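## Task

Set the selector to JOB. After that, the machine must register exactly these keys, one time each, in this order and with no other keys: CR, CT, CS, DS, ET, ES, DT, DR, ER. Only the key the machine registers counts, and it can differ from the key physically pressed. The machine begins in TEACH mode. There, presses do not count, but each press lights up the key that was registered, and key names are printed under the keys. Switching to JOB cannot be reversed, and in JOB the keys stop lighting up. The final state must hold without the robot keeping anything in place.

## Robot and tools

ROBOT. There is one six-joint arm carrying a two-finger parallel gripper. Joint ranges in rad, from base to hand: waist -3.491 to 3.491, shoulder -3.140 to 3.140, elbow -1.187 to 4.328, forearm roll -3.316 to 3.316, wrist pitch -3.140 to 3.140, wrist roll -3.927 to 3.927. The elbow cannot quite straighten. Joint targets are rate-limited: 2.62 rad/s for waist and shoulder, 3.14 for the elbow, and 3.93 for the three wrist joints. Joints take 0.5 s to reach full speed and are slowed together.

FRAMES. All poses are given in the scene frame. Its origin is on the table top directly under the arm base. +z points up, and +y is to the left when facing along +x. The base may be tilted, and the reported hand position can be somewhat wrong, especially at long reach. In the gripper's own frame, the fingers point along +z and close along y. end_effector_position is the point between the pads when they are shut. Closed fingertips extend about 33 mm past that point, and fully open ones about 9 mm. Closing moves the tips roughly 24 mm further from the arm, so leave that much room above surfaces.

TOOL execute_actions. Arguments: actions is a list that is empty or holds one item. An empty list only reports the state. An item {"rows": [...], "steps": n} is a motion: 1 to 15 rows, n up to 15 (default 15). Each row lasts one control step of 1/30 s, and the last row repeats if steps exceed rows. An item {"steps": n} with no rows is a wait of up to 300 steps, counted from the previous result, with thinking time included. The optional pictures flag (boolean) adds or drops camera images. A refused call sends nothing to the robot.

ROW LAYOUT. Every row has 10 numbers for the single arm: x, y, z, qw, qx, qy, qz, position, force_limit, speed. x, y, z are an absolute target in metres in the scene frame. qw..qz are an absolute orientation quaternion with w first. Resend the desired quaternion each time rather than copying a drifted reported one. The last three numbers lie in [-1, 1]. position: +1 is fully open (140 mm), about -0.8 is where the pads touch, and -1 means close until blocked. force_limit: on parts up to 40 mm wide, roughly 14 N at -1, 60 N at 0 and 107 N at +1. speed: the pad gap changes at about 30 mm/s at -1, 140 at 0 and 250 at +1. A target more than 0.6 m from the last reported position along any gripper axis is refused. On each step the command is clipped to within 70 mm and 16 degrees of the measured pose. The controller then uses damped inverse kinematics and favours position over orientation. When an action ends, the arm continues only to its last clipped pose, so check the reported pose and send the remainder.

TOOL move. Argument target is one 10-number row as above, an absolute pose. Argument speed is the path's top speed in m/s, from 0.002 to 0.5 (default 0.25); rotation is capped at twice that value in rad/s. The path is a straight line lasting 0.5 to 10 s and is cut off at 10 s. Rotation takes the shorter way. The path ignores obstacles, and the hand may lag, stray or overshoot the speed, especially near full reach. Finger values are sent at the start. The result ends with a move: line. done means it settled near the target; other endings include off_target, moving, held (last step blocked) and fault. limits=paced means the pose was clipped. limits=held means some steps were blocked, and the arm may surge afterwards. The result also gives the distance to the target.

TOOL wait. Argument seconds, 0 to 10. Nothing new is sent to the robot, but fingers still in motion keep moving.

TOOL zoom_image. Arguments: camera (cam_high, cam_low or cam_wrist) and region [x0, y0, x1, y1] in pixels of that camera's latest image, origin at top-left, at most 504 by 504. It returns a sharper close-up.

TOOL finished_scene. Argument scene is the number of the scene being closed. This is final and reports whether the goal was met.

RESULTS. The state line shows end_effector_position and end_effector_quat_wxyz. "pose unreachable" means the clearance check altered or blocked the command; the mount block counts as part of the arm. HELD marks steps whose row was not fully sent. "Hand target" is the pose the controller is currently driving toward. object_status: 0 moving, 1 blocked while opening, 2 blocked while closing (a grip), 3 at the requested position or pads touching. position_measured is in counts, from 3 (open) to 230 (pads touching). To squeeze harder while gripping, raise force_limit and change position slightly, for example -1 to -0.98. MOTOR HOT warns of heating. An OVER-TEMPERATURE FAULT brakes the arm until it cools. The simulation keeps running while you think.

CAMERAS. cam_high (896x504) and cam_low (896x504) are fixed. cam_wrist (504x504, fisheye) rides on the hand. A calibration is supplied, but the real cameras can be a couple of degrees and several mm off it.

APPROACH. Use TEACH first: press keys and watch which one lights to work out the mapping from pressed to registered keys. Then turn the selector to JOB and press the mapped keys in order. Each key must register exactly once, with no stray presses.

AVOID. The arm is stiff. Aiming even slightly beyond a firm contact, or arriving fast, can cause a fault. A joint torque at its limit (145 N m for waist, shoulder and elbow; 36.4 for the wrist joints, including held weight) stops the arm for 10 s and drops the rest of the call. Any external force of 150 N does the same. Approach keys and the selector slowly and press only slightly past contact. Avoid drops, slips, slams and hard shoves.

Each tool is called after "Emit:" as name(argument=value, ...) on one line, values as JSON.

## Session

Emit:
execute_actions(actions=[])

Scene clock: 0.00 s of 4800.00 s.
end_effector_position=(+0.3512, -0.1368, +0.1234) position_measured=3 object_status=3 end_effector_quat_wxyz=(-0.133, +0.793, -0.561, -0.197)
Joint positions: [-0.486  1.1    0.215 -0.792 -1.798  1.391]
Joint velocities: [-0.    -0.001  0.001  0.     0.    -0.001]
Hand target: +0.351, -0.137, +0.123; -0.133, +0.793, -0.561, -0.197
camera_calibration (this result's frames):
cam_wrist: T_world_to_cam=[[-0.909474, -0.41447, -0.0327415, 0.257614], [-0.298727, 0.596661, 0.744821, 0.0860172], [-0.28917, 0.687176, -0.666461, 0.468886], [0, 0, 0, 1]] pos_world=[0.395577, -0.266757, 0.256861]

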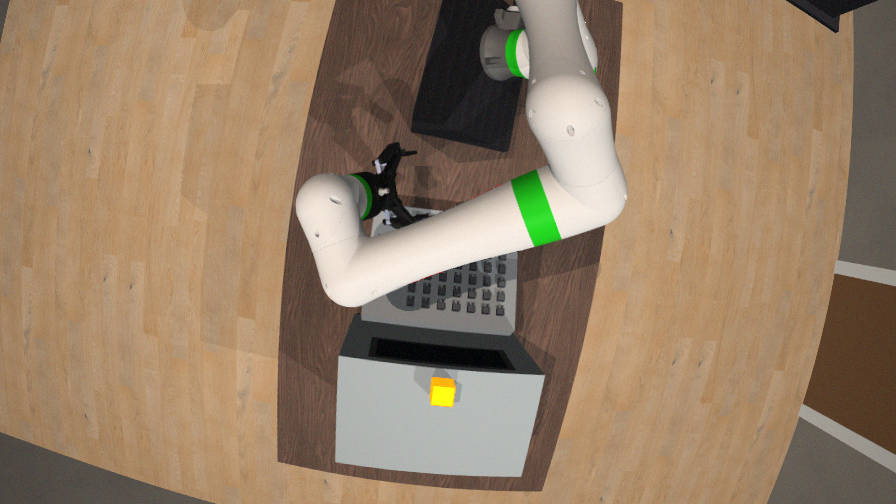

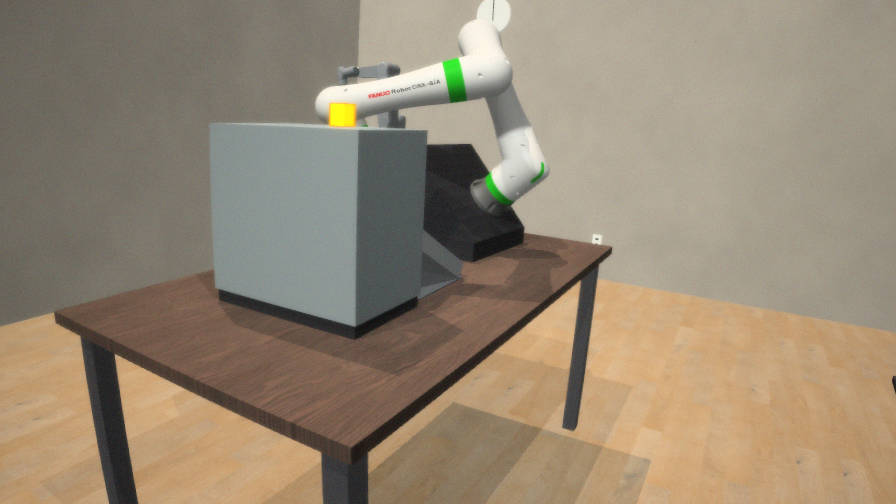

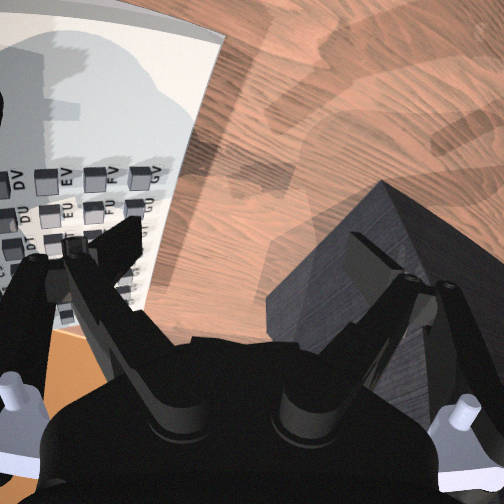

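Emit:
move(target=[0.36,-0.08,0.25,0.284,0,0.959,0,-1,-1,0], speed=0.3)

Scene clock: 18.17 s of 4800.00 s.
end_effector_position=(+0.3594, -0.0801, +0.2502) position_measured=230 object_status=3 end_effector_quat_wxyz=(+0.283, +0.001, +0.959, -0.001)
Joint positions: [-0.836  0.328 -0.418 -1.012 -1.357 -0.342]
Joint velocities: [ 0.002 -0.002 -0.001  0.001  0.001 -0.003]
Hand target: +0.359, -0.080, +0.250; +0.283, +0.001, +0.959, -0.001
Off the commanded pose: 0.001 m, 0 deg.
After step 90, 11.50 s passed at rest.
move: done
camera_calibration (this result's frames):
cam_wrist: T_world_to_cam=[[-0.078485, 0.995614, -0.0509288, 0.111573], [0.588973, 0.0875256, 0.803399, -0.4142], [0.804332, 0.0330591, -0.593259, 0.0530896], [0, 0, 0, 1]] pos_world=[0.210008, -0.0765853, 0.369946]

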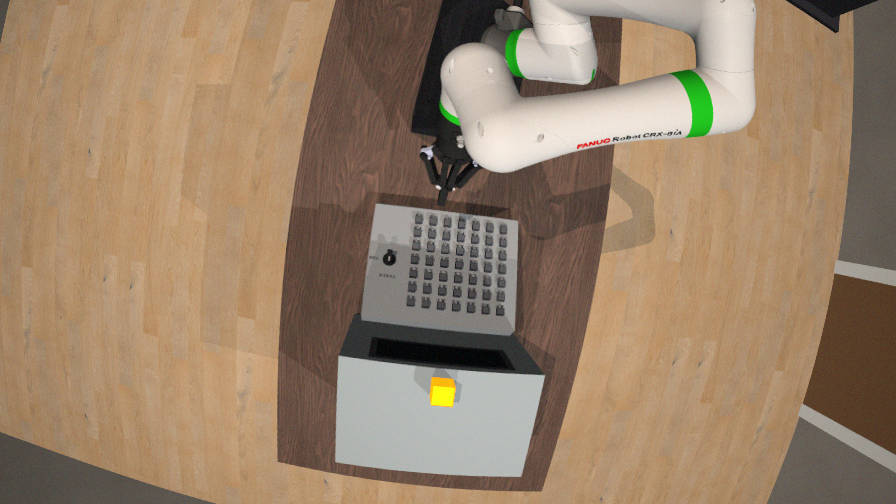

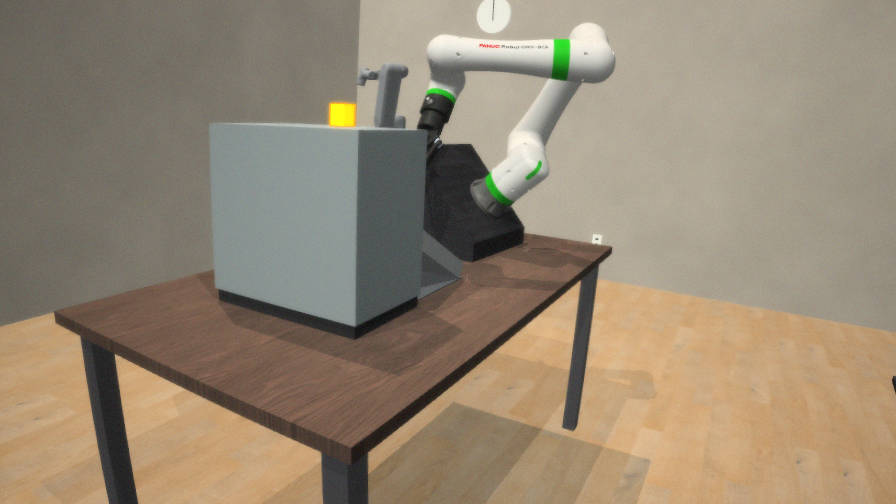

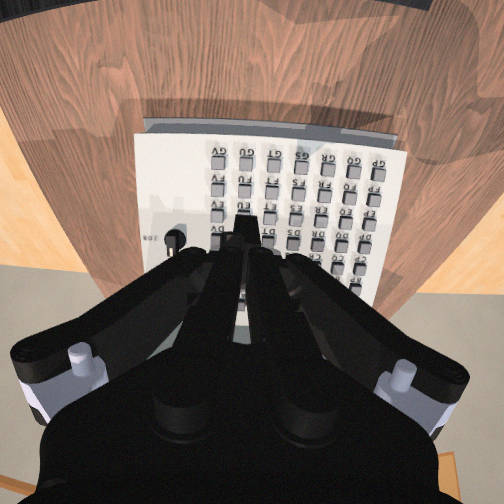

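Emit:
zoom_image(camera="cam_wrist", region=[130,110,410,310])

Emit:
move(target=[0.40,0.03,0.27,0.284,0,0.959,0,-1,-1,0])

Region (130, 110, 410, 310) of cam_wrist's 504x504 image, scaled by 1.800, with more detail than that image has; it fills the top 360 rows of this view, and the rest is white.

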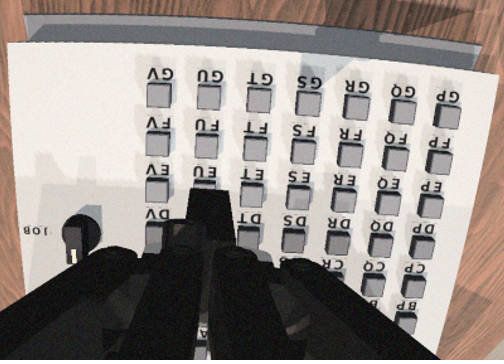

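Scene clock: 22.90 s of 4800.00 s.
end_effector_position=(+0.4003, +0.0300, +0.2701) position_measured=230 object_status=3 end_effector_quat_wxyz=(+0.285, +0.000, +0.959, +0.000)
Joint positions: [-0.669  0.026 -0.451 -1.05  -1.378 -0.648]
Joint velocities: [ 0.001 -0.     0.002  0.003  0.001 -0.003]
Hand target: +0.400, +0.030, +0.270; +0.285, -0.000, +0.959, +0.000
Off the commanded pose: 0.000 m, 0 deg.
After step 90, 0.77 s passed at rest.
move: done
camera_calibration (this result's frames):
cam_wrist: T_world_to_cam=[[-0.0804411, 0.995502, -0.0500497, 0.00672038], [0.586724, 0.0878822, 0.805004, -0.46348], [0.805781, 0.03539, -0.591155, 0.0271257], [0, 0, 0, 1]] pos_world=[0.250618, 0.0330816, 0.389475]

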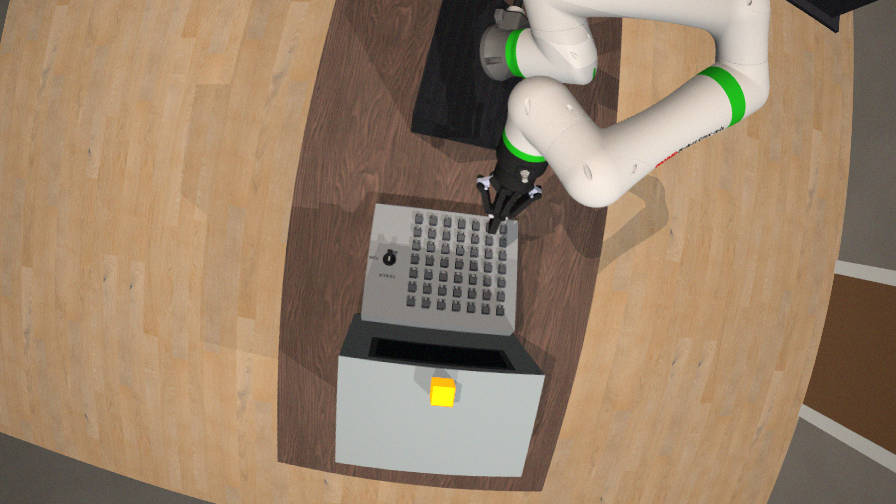

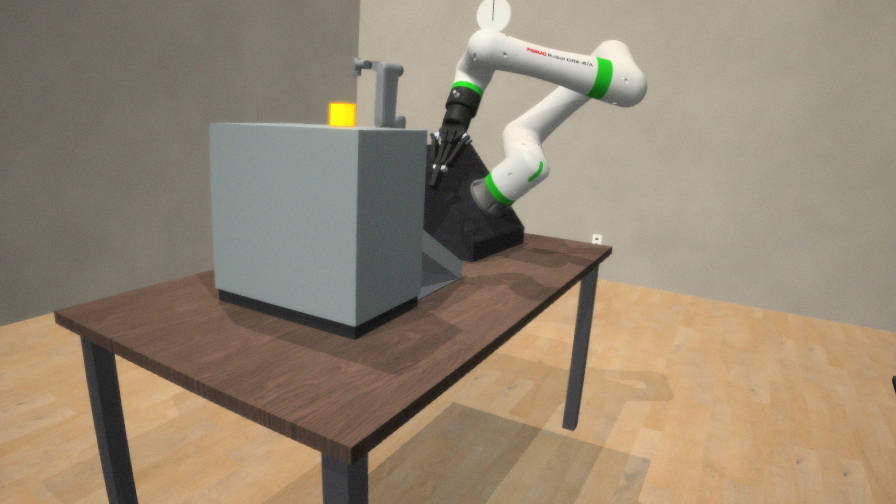

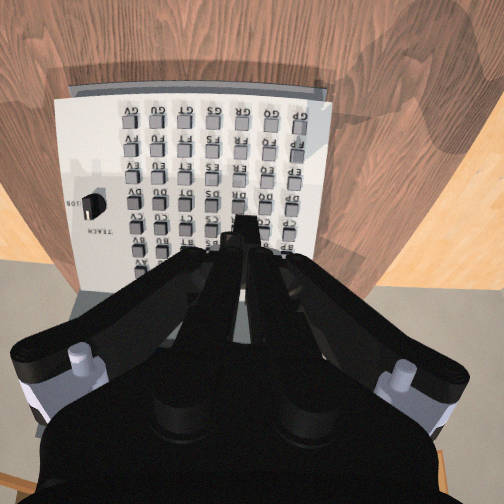

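Emit:
zoom_image(camera="cam_wrist", region=[50,80,340,290])

Region (50, 80, 340, 290) of cam_wrist's 504x504 image, scaled by 1.738, with more detail than that image has; it fills the top 365 rows of this view, and the rest is white.

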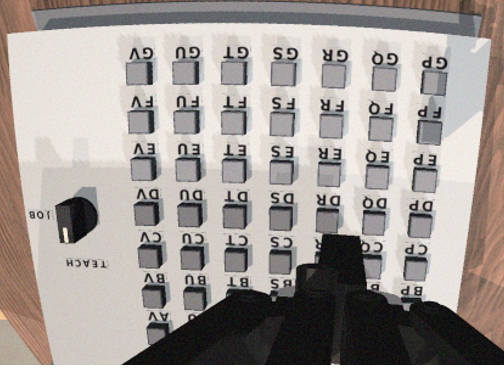

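Emit:
move(target=[0.4984,-0.0076,0.1667,0.267,-0.021,0.9635,0.006,-1,-1,0])

Scene clock: 51.03 s of 4800.00 s.
end_effector_position=(+0.4986, -0.0076, +0.1670) position_measured=230 object_status=3 end_effector_quat_wxyz=(+0.267, -0.021, +0.963, +0.006)
Joint positions: [-0.429  0.336 -0.354 -1.198 -1.145 -0.506]
Joint velocities: [-0.     0.001  0.002 -0.001  0.     0.   ]
Hand target: +0.499, -0.008, +0.167; +0.267, -0.021, +0.963, +0.006
Off the commanded pose: 0.000 m, 0 deg.
After step 90, 24.03 s passed at rest.
move: done
camera_calibration (this result's frames):
cam_wrist: T_world_to_cam=[[-0.126316, 0.990878, -0.0469575, 0.0692433], [0.611081, 0.115014, 0.783168, -0.443179], [0.781425, 0.0702317, -0.620035, -0.0944857], [0, 0, 0, 1]] pos_world=[0.353398, -0.011004, 0.291751]

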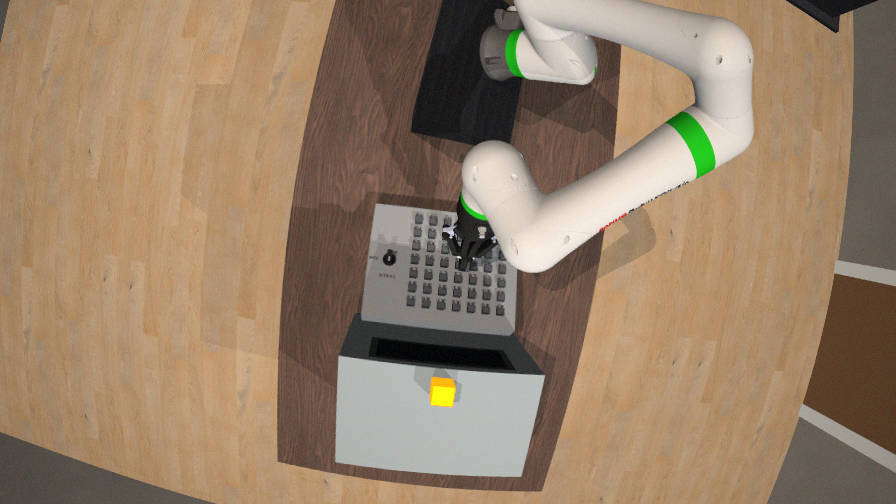

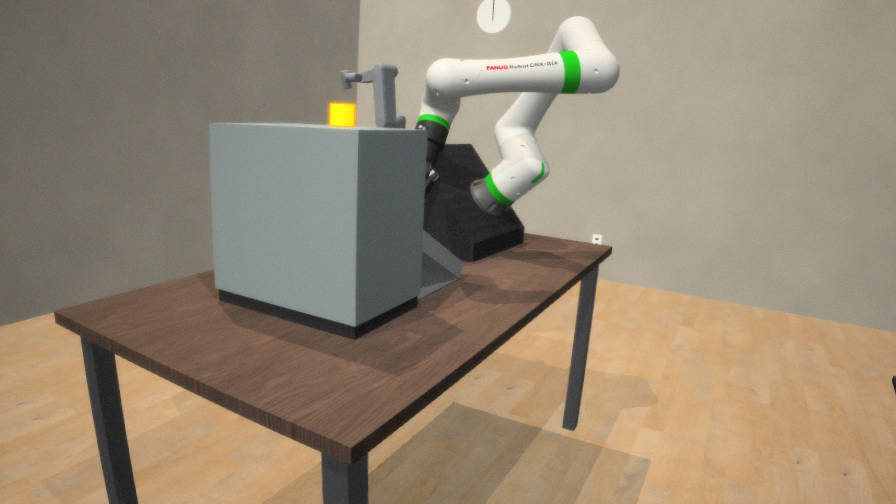

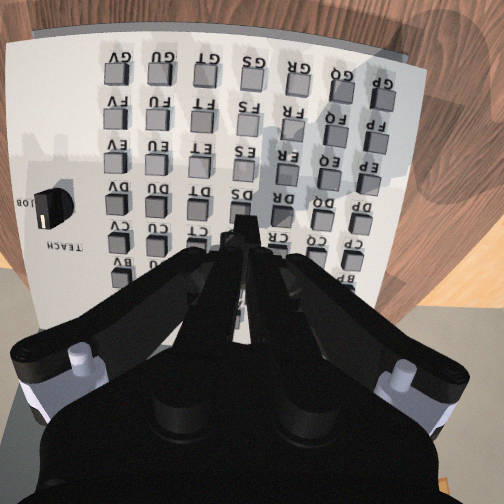

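Emit:
zoom_image(camera="cam_wrist", region=[170,140,320,270])

Region (170, 140, 320, 270) of cam_wrist's 504x504 image, scaled by 3.360, with more detail than that image has; it fills the top 437 rows of this view, and the rest is white.

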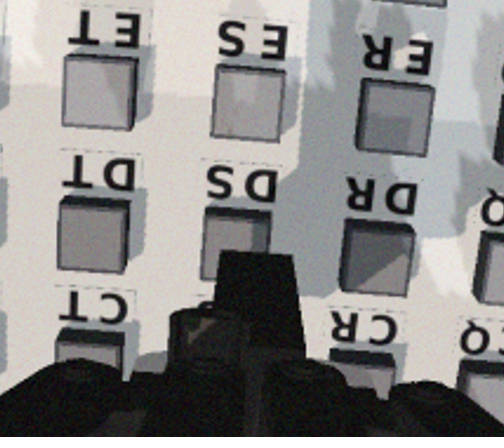

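Emit:
move(target=[0.5088,-0.0061,0.1484,0.267,-0.021,0.9635,0.006,-1,-1,0], speed=0.04)

Emit:
zoom_image(camera="cam_wrist", region=[150,120,340,280])

Scene clock: 74.57 s of 4800.00 s.
end_effector_position=(+0.5088, -0.0061, +0.1485) position_measured=230 object_status=3 end_effector_quat_wxyz=(+0.267, -0.021, +0.963, +0.006)
Joint positions: [-0.391  0.361 -0.353 -1.228 -1.109 -0.494]
Joint velocities: [ 0.002 -0.     0.001 -0.002  0.001  0.   ]
Hand target: +0.509, -0.006, +0.148; +0.267, -0.021, +0.963, +0.006
Off the commanded pose: 0.000 m, 0 deg.
After step 90, 19.70 s passed at rest.
move: done
camera_calibration (this result's frames):
cam_wrist: T_world_to_cam=[[-0.125675, 0.990952, -0.0471046, 0.0678953], [0.611221, 0.114741, 0.783098, -0.435132], [0.781418, 0.069625, -0.620111, -0.114014], [0, 0, 0, 1]] pos_world=[0.363588, -0.00941511, 0.273248]

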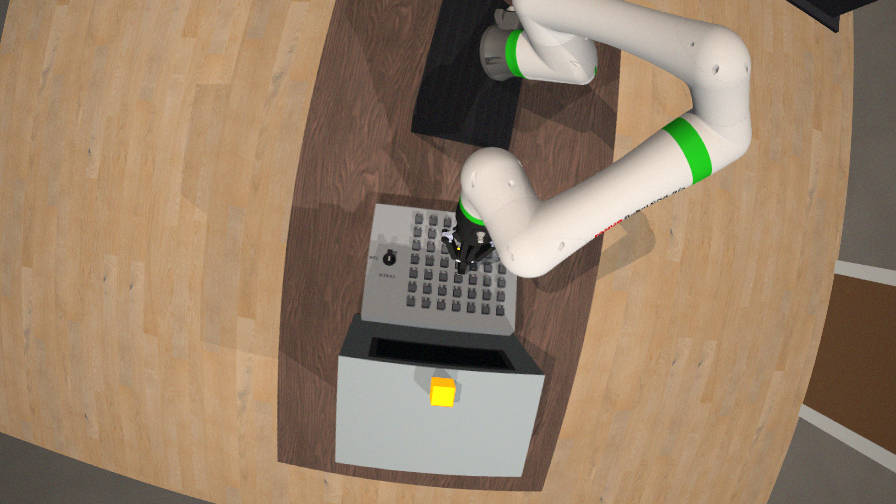

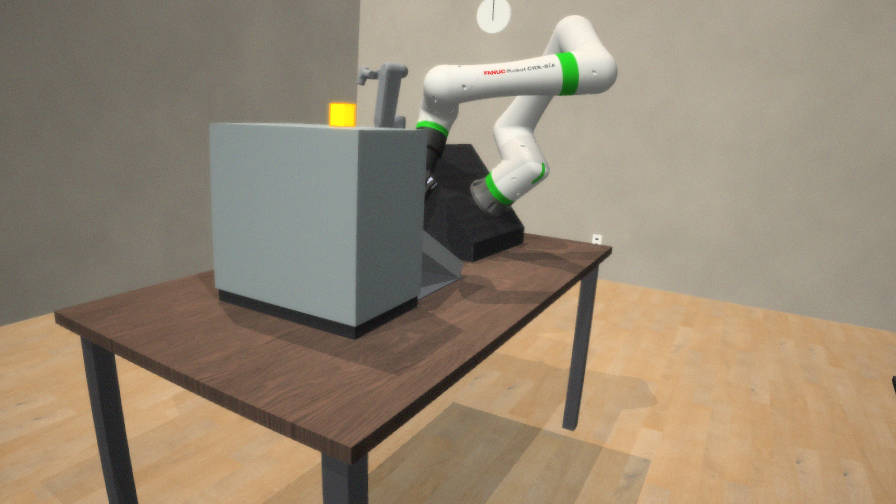

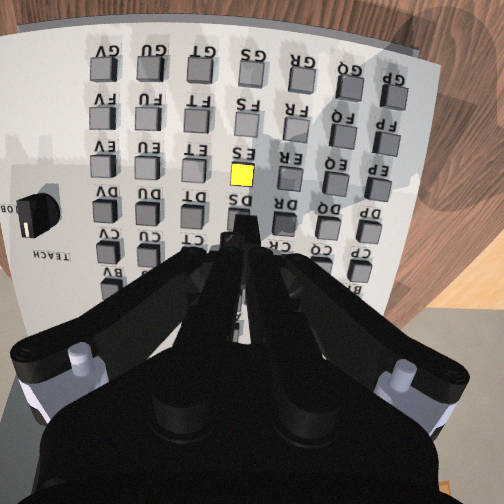

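Region (150, 120, 340, 280) of cam_wrist's 504x504 image, scaled by 2.653, with more detail than that image has; it fills the top 424 rows of this view, and the rest is white.

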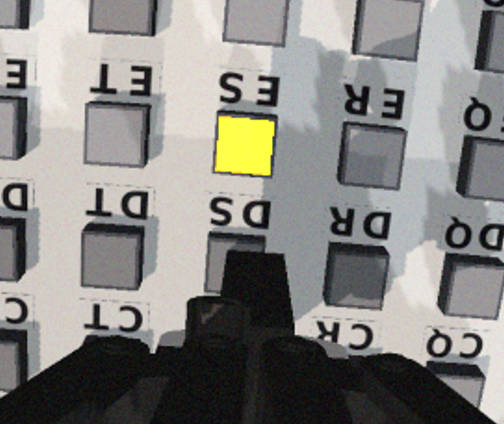

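Emit:
execute_actions(actions=[{"rows":[[0.5026,-0.0064,0.1588,0.267,-0.021,0.9635,0.006,-1,-1,0],[0.5026,-0.0064,0.1588,0.267,-0.021,0.9635,0.006,-1,-1,0],[0.5026,-0.0064,0.1588,0.267,-0.021,0.9635,0.006,-1,-1,0],[0.5026,-0.0064,0.1588,0.267,-0.021,0.9635,0.006,-1,-1,0],[0.5026,-0.0064,0.1588,0.267,-0.021,0.9635,0.006,-1,-1,0],[0.5026,-0.0064,0.1588,0.267,-0.021,0.9635,0.006,-1,-1,0],[0.503,-0.015,0.1588,0.267,-0.021,0.9635,0.006,-1,-1,0],[0.5034,-0.024,0.1588,0.267,-0.021,0.9635,0.006,-1,-1,0],[0.5038,-0.033,0.1588,0.267,-0.021,0.9635,0.006,-1,-1,0],[0.5041,-0.0406,0.1588,0.267,-0.021,0.9635,0.006,-1,-1,0]],"steps":15}], pictures=false)

Emit:
move(target=[0.5093,-0.0403,0.1502,0.267,-0.021,0.9635,0.006,-1,-1,0], speed=0.02)

Scene clock: 92.50 s of 4800.00 s.
end_effector_position=(+0.5035, -0.0389, +0.1587) position_measured=230 object_status=3 end_effector_quat_wxyz=(+0.267, -0.021, +0.964, +0.006)
Joint positions: [-0.453  0.429 -0.317 -1.208 -1.141 -0.443]
Joint velocities: [-0.053  0.135  0.078 -0.    -0.029  0.085]
Hand target: +0.504, -0.041, +0.159; +0.267, -0.021, +0.963, +0.006
Off the commanded pose: 0.002 m, 0 deg.
Steps of this call (steps 1 to 90: nothing new was sent; then 14.43 s passed at rest; steps 91 to 105: all 15 steps of this action). Readings (end_effector_position | what the end effector reports):
91: (+0.5088, -0.0061, +0.1485) | position_measured=230 object_status=3
92: (+0.5081, -0.0059, +0.1502) | position_measured=230 object_status=3
94: (+0.5045, -0.0063, +0.1561) | position_measured=230 object_status=3
98: (+0.5030, -0.0079, +0.1590) | position_measured=230 object_status=3
105: the state above

Scene clock: 93.47 s of 4800.00 s.
end_effector_position=(+0.5093, -0.0403, +0.1502) position_measured=230 object_status=3 end_effector_quat_wxyz=(+0.267, -0.021, +0.963, +0.006)
Joint positions: [-0.438  0.448 -0.312 -1.223 -1.127 -0.433]
Joint velocities: [ 0.001  0.002  0.001 -0.001  0.001  0.001]
Hand target: +0.509, -0.040, +0.150; +0.267, -0.021, +0.963, +0.006
Off the commanded pose: 0.000 m, 0 deg.
move: done
camera_calibration (this result's frames):
cam_wrist: T_world_to_cam=[[-0.125588, 0.990966, -0.04706, 0.101866], [0.611226, 0.114651, 0.783108, -0.4329], [0.781429, 0.0695845, -0.620103, -0.110924], [0, 0, 0, 1]] pos_world=[0.364072, -0.0435945, 0.275018]

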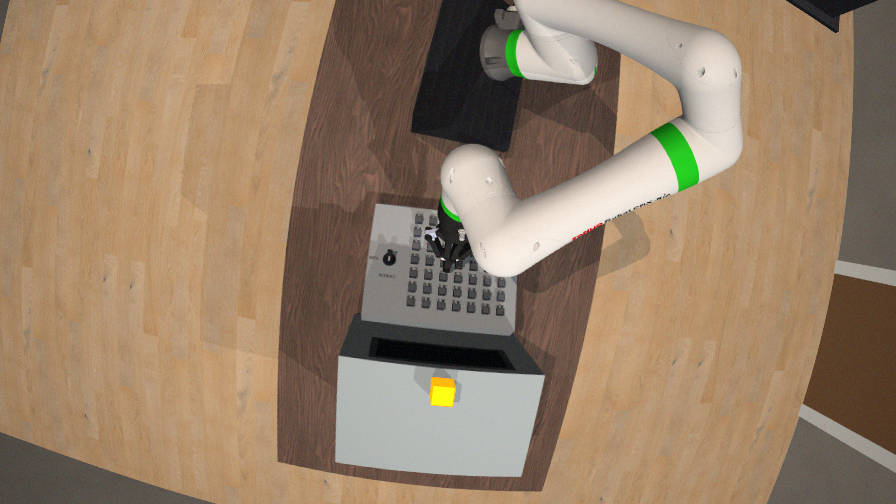

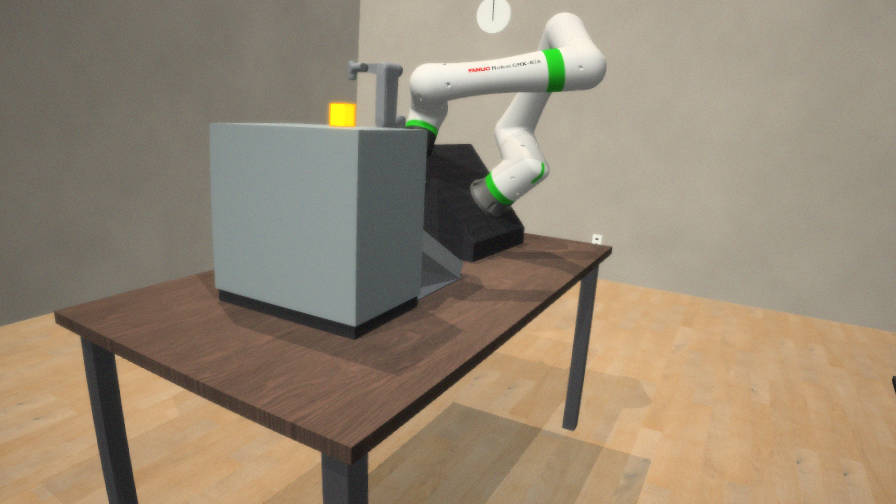

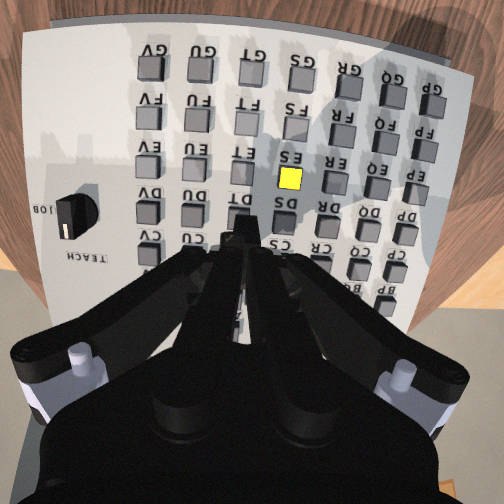

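Go 1 mm deeper.

Emit:
move(target=[0.5098,-0.0403,0.1493,0.267,-0.021,0.9635,0.006,-1,-1,0], speed=0.01)

Scene clock: 96.30 s of 4800.00 s.
end_effector_position=(+0.5098, -0.0403, +0.1493) position_measured=230 object_status=3 end_effector_quat_wxyz=(+0.267, -0.021, +0.963, +0.006)
Joint positions: [-0.437  0.449 -0.312 -1.224 -1.125 -0.432]
Joint velocities: [ 0.001  0.    -0.     0.    -0.    -0.003]
Hand target: +0.510, -0.040, +0.149; +0.267, -0.021, +0.963, +0.006
Off the commanded pose: 0.000 m, 0 deg.
move: done
camera_calibration (this result's frames):
cam_wrist: T_world_to_cam=[[-0.125559, 0.990969, -0.0470711, 0.101869], [0.611194, 0.114639, 0.783135, -0.432475], [0.781458, 0.0695601, -0.620068, -0.111937], [0, 0, 0, 1]] pos_world=[0.36459, -0.0435839, 0.274073]

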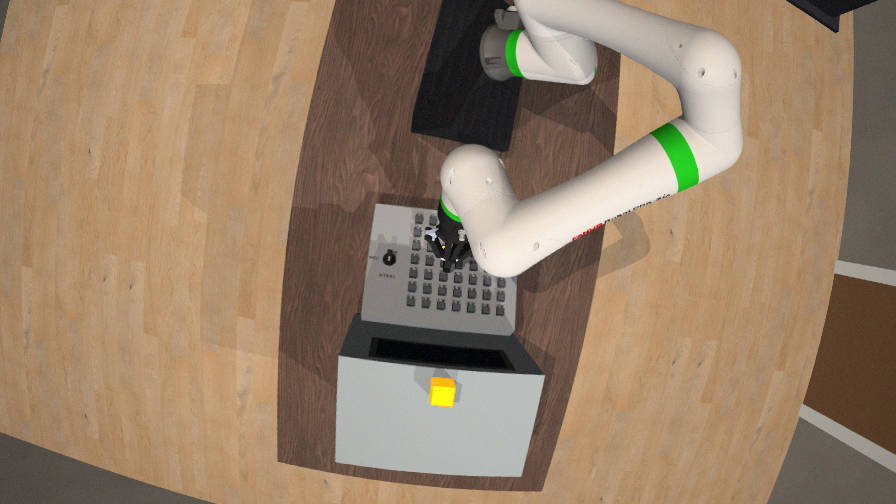

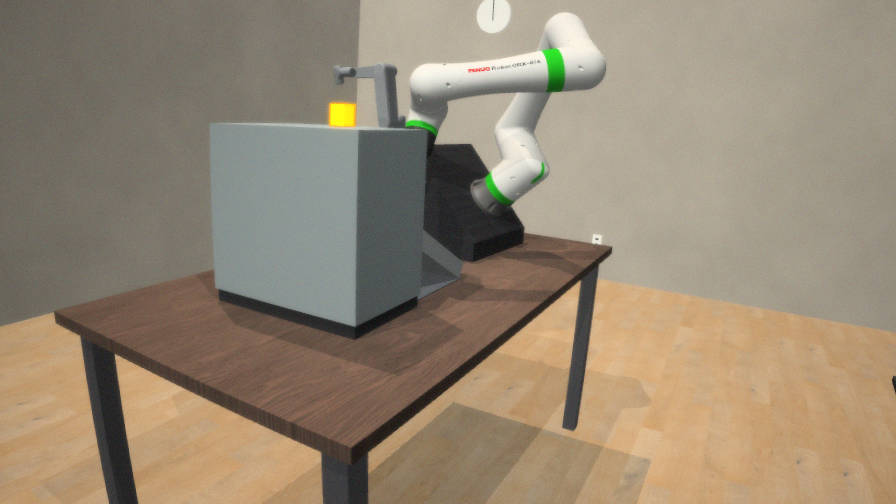

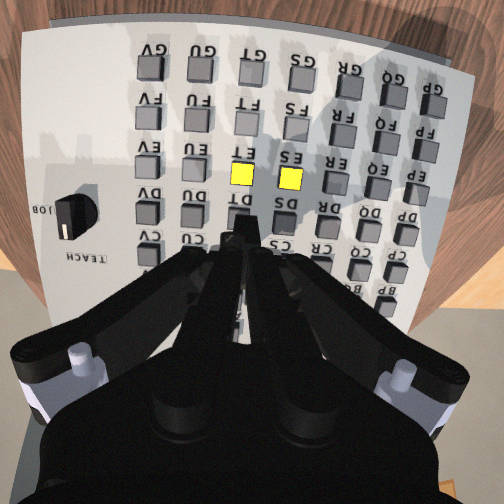

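Emit:
execute_actions(actions=[{"rows":[[0.5041,-0.0406,0.1593,0.267,-0.021,0.9635,0.006,-1,-1,0],[0.5041,-0.0406,0.1593,0.267,-0.021,0.9635,0.006,-1,-1,0],[0.5041,-0.0406,0.1593,0.267,-0.021,0.9635,0.006,-1,-1,0],[0.5041,-0.0406,0.1593,0.267,-0.021,0.9635,0.006,-1,-1,0],[0.5041,-0.0406,0.1593,0.267,-0.021,0.9635,0.006,-1,-1,0],[0.5037,-0.030,0.1593,0.267,-0.021,0.9635,0.006,-1,-1,0],[0.5032,-0.020,0.1593,0.267,-0.021,0.9635,0.006,-1,-1,0],[0.5028,-0.010,0.1593,0.267,-0.021,0.9635,0.006,-1,-1,0],[0.5023,0.0,0.1593,0.267,-0.021,0.9635,0.006,-1,-1,0],[0.5019,0.010,0.1593,0.267,-0.021,0.9635,0.006,-1,-1,0],[0.5015,0.020,0.1593,0.267,-0.021,0.9635,0.006,-1,-1,0],[0.5011,0.0278,0.1593,0.267,-0.021,0.9635,0.006,-1,-1,0]],"steps":15}], pictures=false)

Emit:
move(target=[0.5065,0.0281,0.1498,0.267,-0.021,0.9635,0.006,-1,-1,0], speed=0.02)

Scene clock: 106.40 s of 4800.00 s.
end_effector_position=(+0.5016, +0.0150, +0.1582) position_measured=230 object_status=3 end_effector_quat_wxyz=(+0.268, -0.023, +0.963, +0.009)
Joint positions: [-0.386  0.293 -0.378 -1.216 -1.126 -0.536]
Joint velocities: [ 0.243 -0.475 -0.185 -0.001  0.085 -0.376]
Hand target: +0.501, +0.027, +0.159; +0.268, -0.022, +0.963, +0.007
Off the commanded pose: 0.013 m, 0 deg.
Steps of this call (steps 1 to 90: nothing new was sent; then 6.60 s passed at rest; steps 91 to 105: all 15 steps of this action). Readings (end_effector_position | what the end effector reports):
91: (+0.5098, -0.0403, +0.1493) | position_measured=230 object_status=3
92: (+0.5090, -0.0402, +0.1511) | position_measured=230 object_status=3
94: (+0.5058, -0.0406, +0.1569) | position_measured=230 object_status=3
98: (+0.5042, -0.0352, +0.1594) | position_measured=230 object_status=3
105: the state above

Scene clock: 107.47 s of 4800.00 s.
end_effector_position=(+0.5065, +0.0281, +0.1499) position_measured=230 object_status=3 end_effector_quat_wxyz=(+0.267, -0.021, +0.963, +0.006)
Joint positions: [-0.345  0.267 -0.389 -1.224 -1.095 -0.568]
Joint velocities: [ 0.002  0.001 -0.001 -0.001  0.001 -0.001]
Hand target: +0.507, +0.028, +0.150; +0.267, -0.021, +0.963, +0.006
Off the commanded pose: 0.000 m, 0 deg.
move: done
camera_calibration (this result's frames):
cam_wrist: T_world_to_cam=[[-0.125631, 0.990961, -0.0470415, 0.0337345], [0.611091, 0.114652, 0.783213, -0.438714], [0.781527, 0.0696494, -0.619971, -0.113834], [0, 0, 0, 1]] pos_world=[0.361297, 0.0247983, 0.274619]

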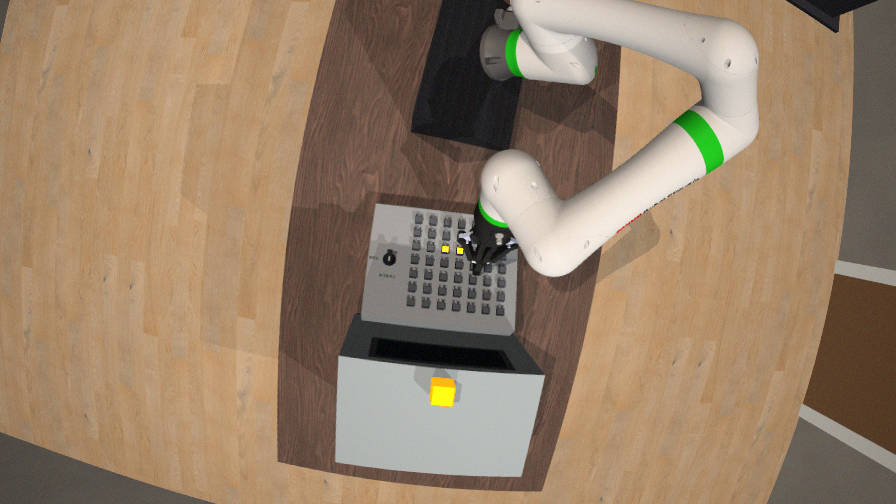

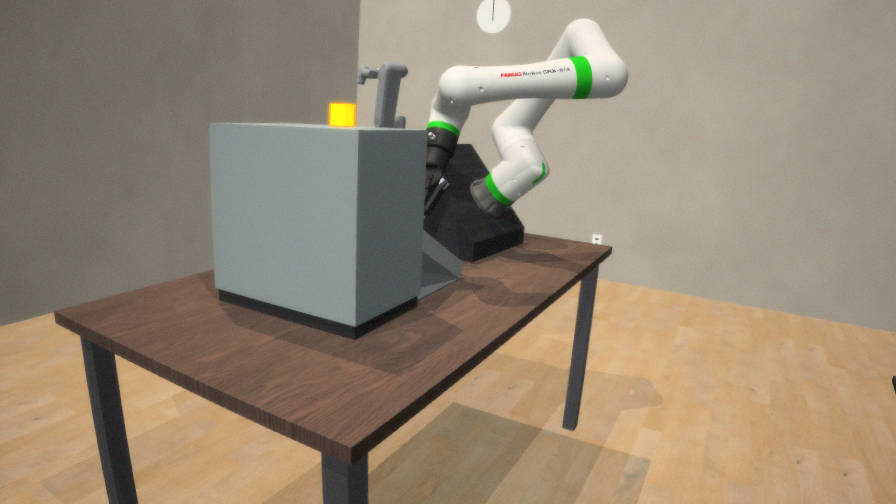

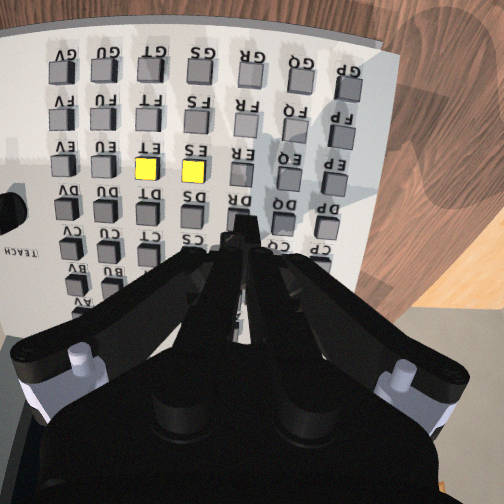

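Emit:
move(target=[0.5069,0.0281,0.1492,0.267,-0.021,0.9635,0.006,-1,-1,0], speed=0.01)

Scene clock: 110.53 s of 4800.00 s.
end_effector_position=(+0.5069, +0.0281, +0.1492) position_measured=230 object_status=3 end_effector_quat_wxyz=(+0.267, -0.021, +0.963, +0.006)
Joint positions: [-0.343  0.268 -0.389 -1.225 -1.094 -0.567]
Joint velocities: [ 0.     0.    -0.002  0.     0.     0.001]
Hand target: +0.507, +0.028, +0.149; +0.267, -0.021, +0.963, +0.006
Off the commanded pose: 0.000 m, 0 deg.
move: done
camera_calibration (this result's frames):
cam_wrist: T_world_to_cam=[[-0.125559, 0.990969, -0.0470702, 0.033717], [0.611193, 0.114639, 0.783135, -0.438464], [0.781459, 0.069561, -0.620067, -0.114492], [0, 0, 0, 1]] pos_world=[0.36169, 0.0248166, 0.273971]

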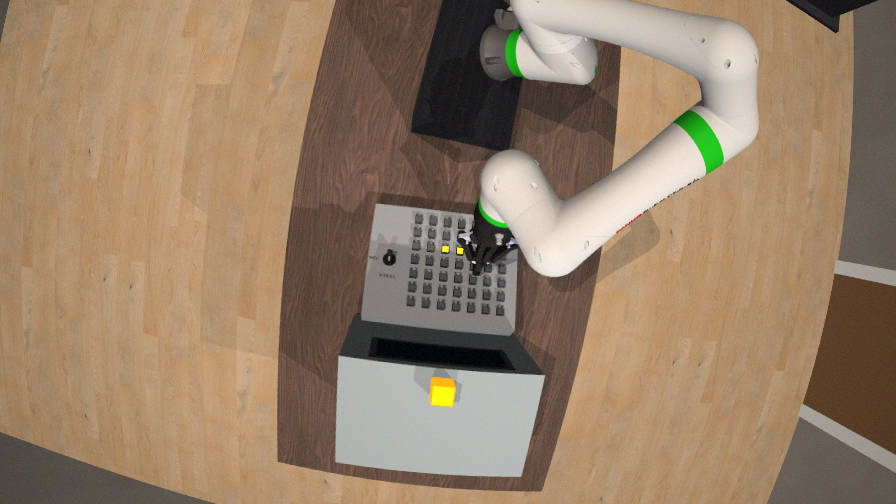

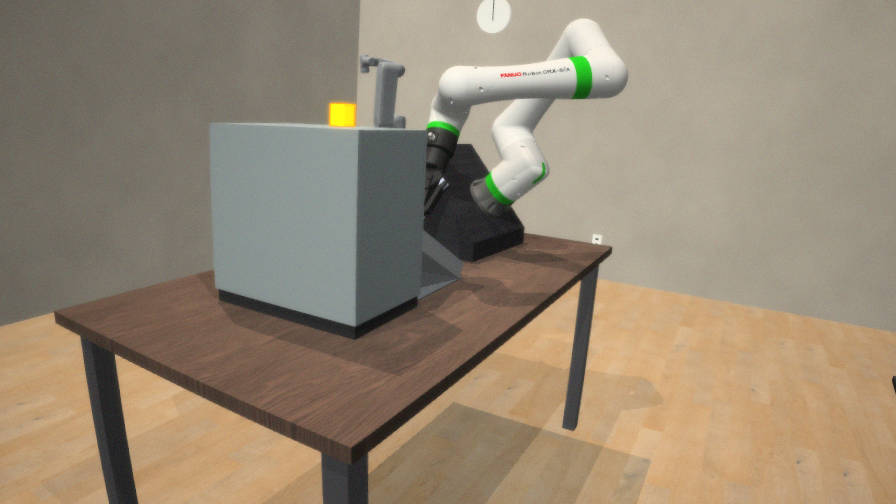

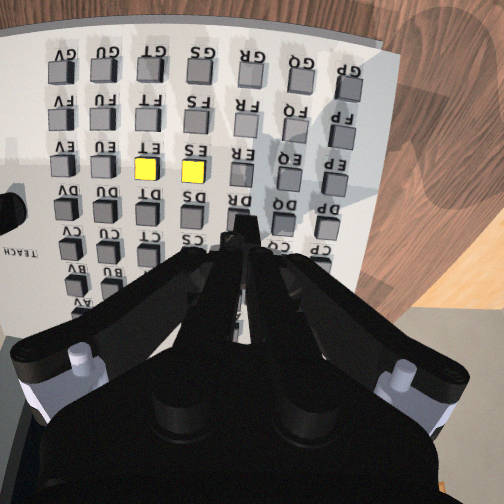

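Emit:
move(target=[0.5073,0.0281,0.1486,0.267,-0.021,0.9635,0.006,-1,-1,0], speed=0.01)

Scene clock: 113.77 s of 4800.00 s.
end_effector_position=(+0.5073, +0.0281, +0.1486) position_measured=230 object_status=3 end_effector_quat_wxyz=(+0.267, -0.021, +0.963, +0.006)
Joint positions: [-0.342  0.269 -0.389 -1.226 -1.093 -0.567]
Joint velocities: [ 0.001  0.001 -0.001 -0.    -0.    -0.001]
Hand target: +0.507, +0.028, +0.149; +0.267, -0.021, +0.963, +0.006
Off the commanded pose: 0.000 m, 0 deg.
move: done
camera_calibration (this result's frames):
cam_wrist: T_world_to_cam=[[-0.125556, 0.990969, -0.0470682, 0.0337375], [0.611201, 0.114635, 0.78313, -0.438236], [0.781453, 0.0695583, -0.620075, -0.115171], [0, 0, 0, 1]] pos_world=[0.362087, 0.0248157, 0.273369]

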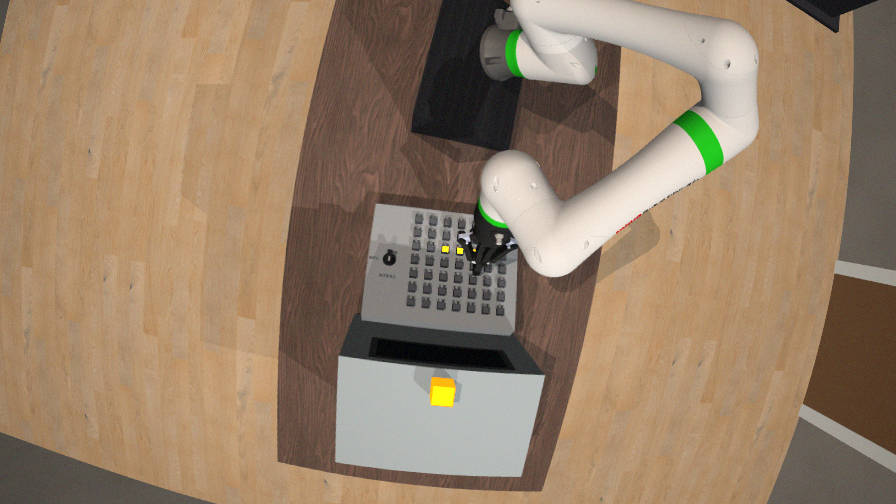

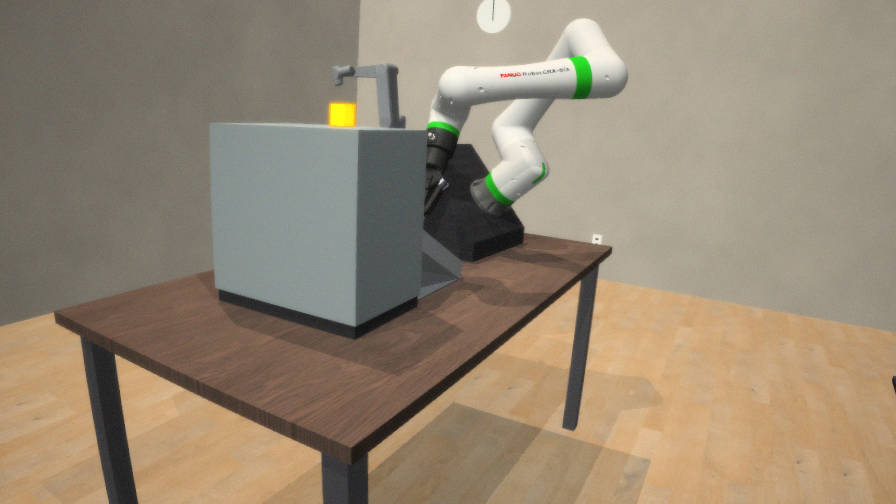

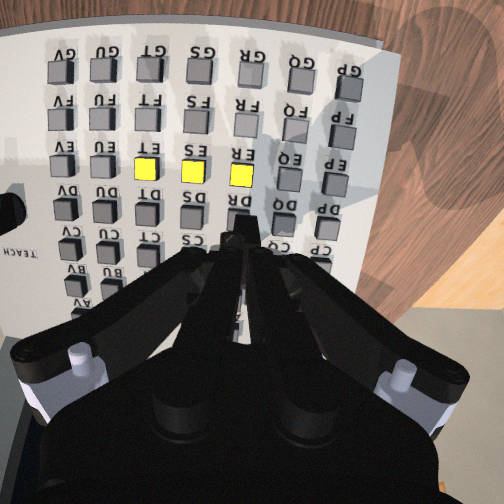

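Emit:
execute_actions(actions=[{"rows":[[0.5011,0.0278,0.1590,0.267,-0.021,0.9635,0.006,-1,-1,0],[0.5011,0.0278,0.1590,0.267,-0.021,0.9635,0.006,-1,-1,0],[0.5011,0.0278,0.1590,0.267,-0.021,0.9635,0.006,-1,-1,0],[0.5011,0.0278,0.1590,0.267,-0.021,0.9635,0.006,-1,-1,0],[0.5011,0.0278,0.1590,0.267,-0.021,0.9635,0.006,-1,-1,0],[0.506,0.028,0.163,0.267,-0.021,0.9635,0.006,-1,-1,0],[0.512,0.0283,0.1665,0.267,-0.021,0.9635,0.006,-1,-1,0],[0.518,0.0286,0.170,0.267,-0.021,0.9635,0.006,-1,-1,0],[0.524,0.0288,0.173,0.267,-0.021,0.9635,0.006,-1,-1,0],[0.5307,0.0291,0.1757,0.267,-0.021,0.9635,0.006,-1,-1,0]],"steps":15}], pictures=false)

Emit:
move(target=[0.5356,0.0294,0.1673,0.267,-0.021,0.9635,0.006,-1,-1,0], speed=0.02)

Scene clock: 124.50 s of 4800.00 s.
end_effector_position=(+0.5298, +0.0292, +0.1755) position_measured=230 object_status=3 end_effector_quat_wxyz=(+0.267, -0.021, +0.963, +0.006)
Joint positions: [-0.351  0.278 -0.312 -1.191 -1.123 -0.635]
Joint velocities: [ 0.015  0.032  0.064  0.017 -0.007 -0.045]
Hand target: +0.531, +0.029, +0.176; +0.267, -0.021, +0.963, +0.006
Off the commanded pose: 0.001 m, 0 deg.
Steps of this call (steps 1 to 90: nothing new was sent; then 7.23 s passed at rest; steps 91 to 105: all 15 steps of this action). Readings (end_effector_position | what the end effector reports):
91: (+0.5073, +0.0281, +0.1486) | position_measured=230 object_status=3
92: (+0.5065, +0.0283, +0.1503) | position_measured=230 object_status=3
94: (+0.5030, +0.0279, +0.1563) | position_measured=230 object_status=3
98: (+0.5055, +0.0281, +0.1621) | position_measured=230 object_status=3
105: the state above

Scene clock: 125.43 s of 4800.00 s.
end_effector_position=(+0.5356, +0.0294, +0.1674) position_measured=230 object_status=3 end_effector_quat_wxyz=(+0.267, -0.021, +0.963, +0.006)
Joint positions: [-0.333  0.292 -0.307 -1.202 -1.107 -0.631]
Joint velocities: [ 0.001  0.001 -0.    -0.001  0.001  0.   ]
Hand target: +0.536, +0.029, +0.167; +0.267, -0.021, +0.963, +0.006
Off the commanded pose: 0.000 m, 0 deg.
move: done
camera_calibration (this result's frames):
cam_wrist: T_world_to_cam=[[-0.125604, 0.990963, -0.04707, 0.0369118], [0.611188, 0.114666, 0.783135, -0.470368], [0.781455, 0.0695966, -0.620068, -0.125743], [0, 0, 0, 1]] pos_world=[0.390382, 0.0261084, 0.29213]

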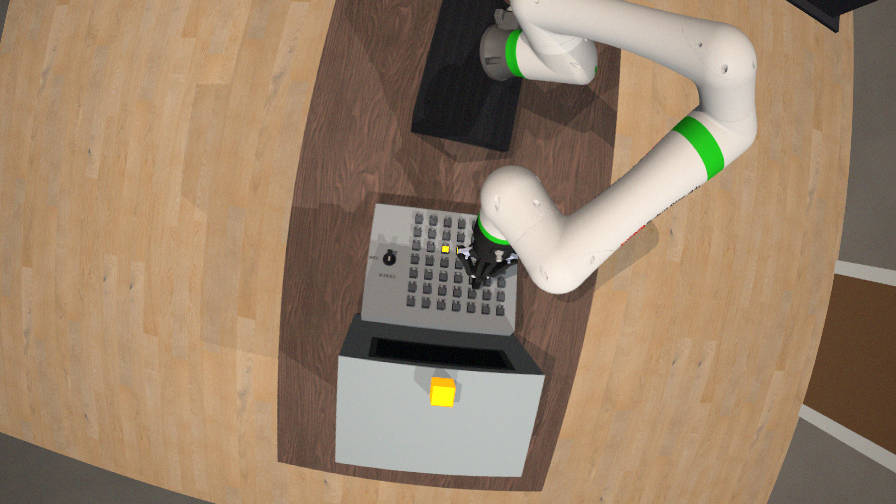

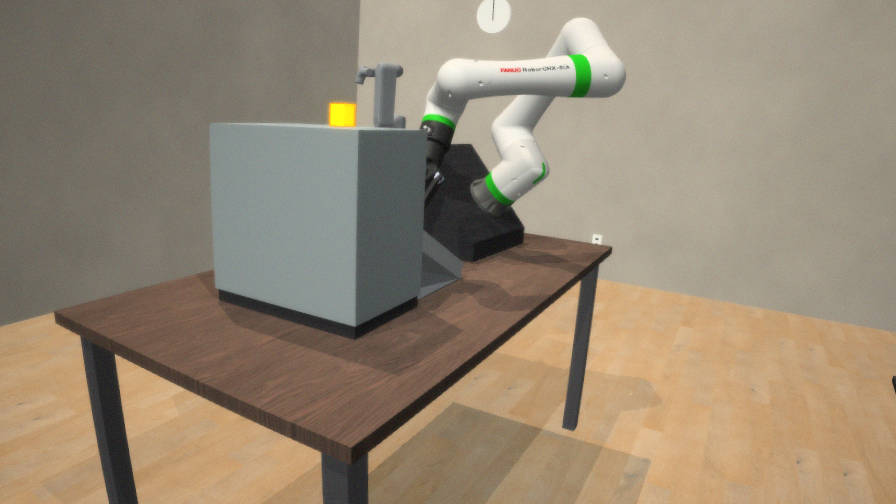

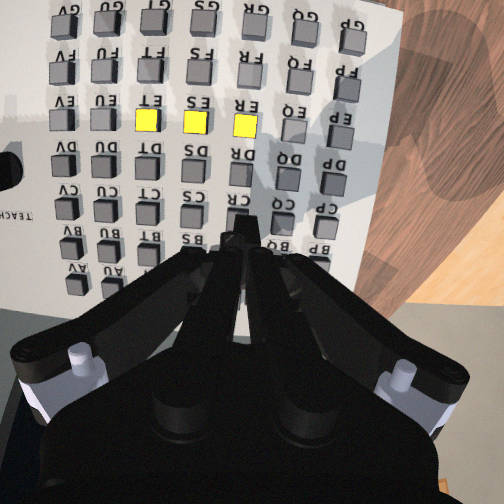

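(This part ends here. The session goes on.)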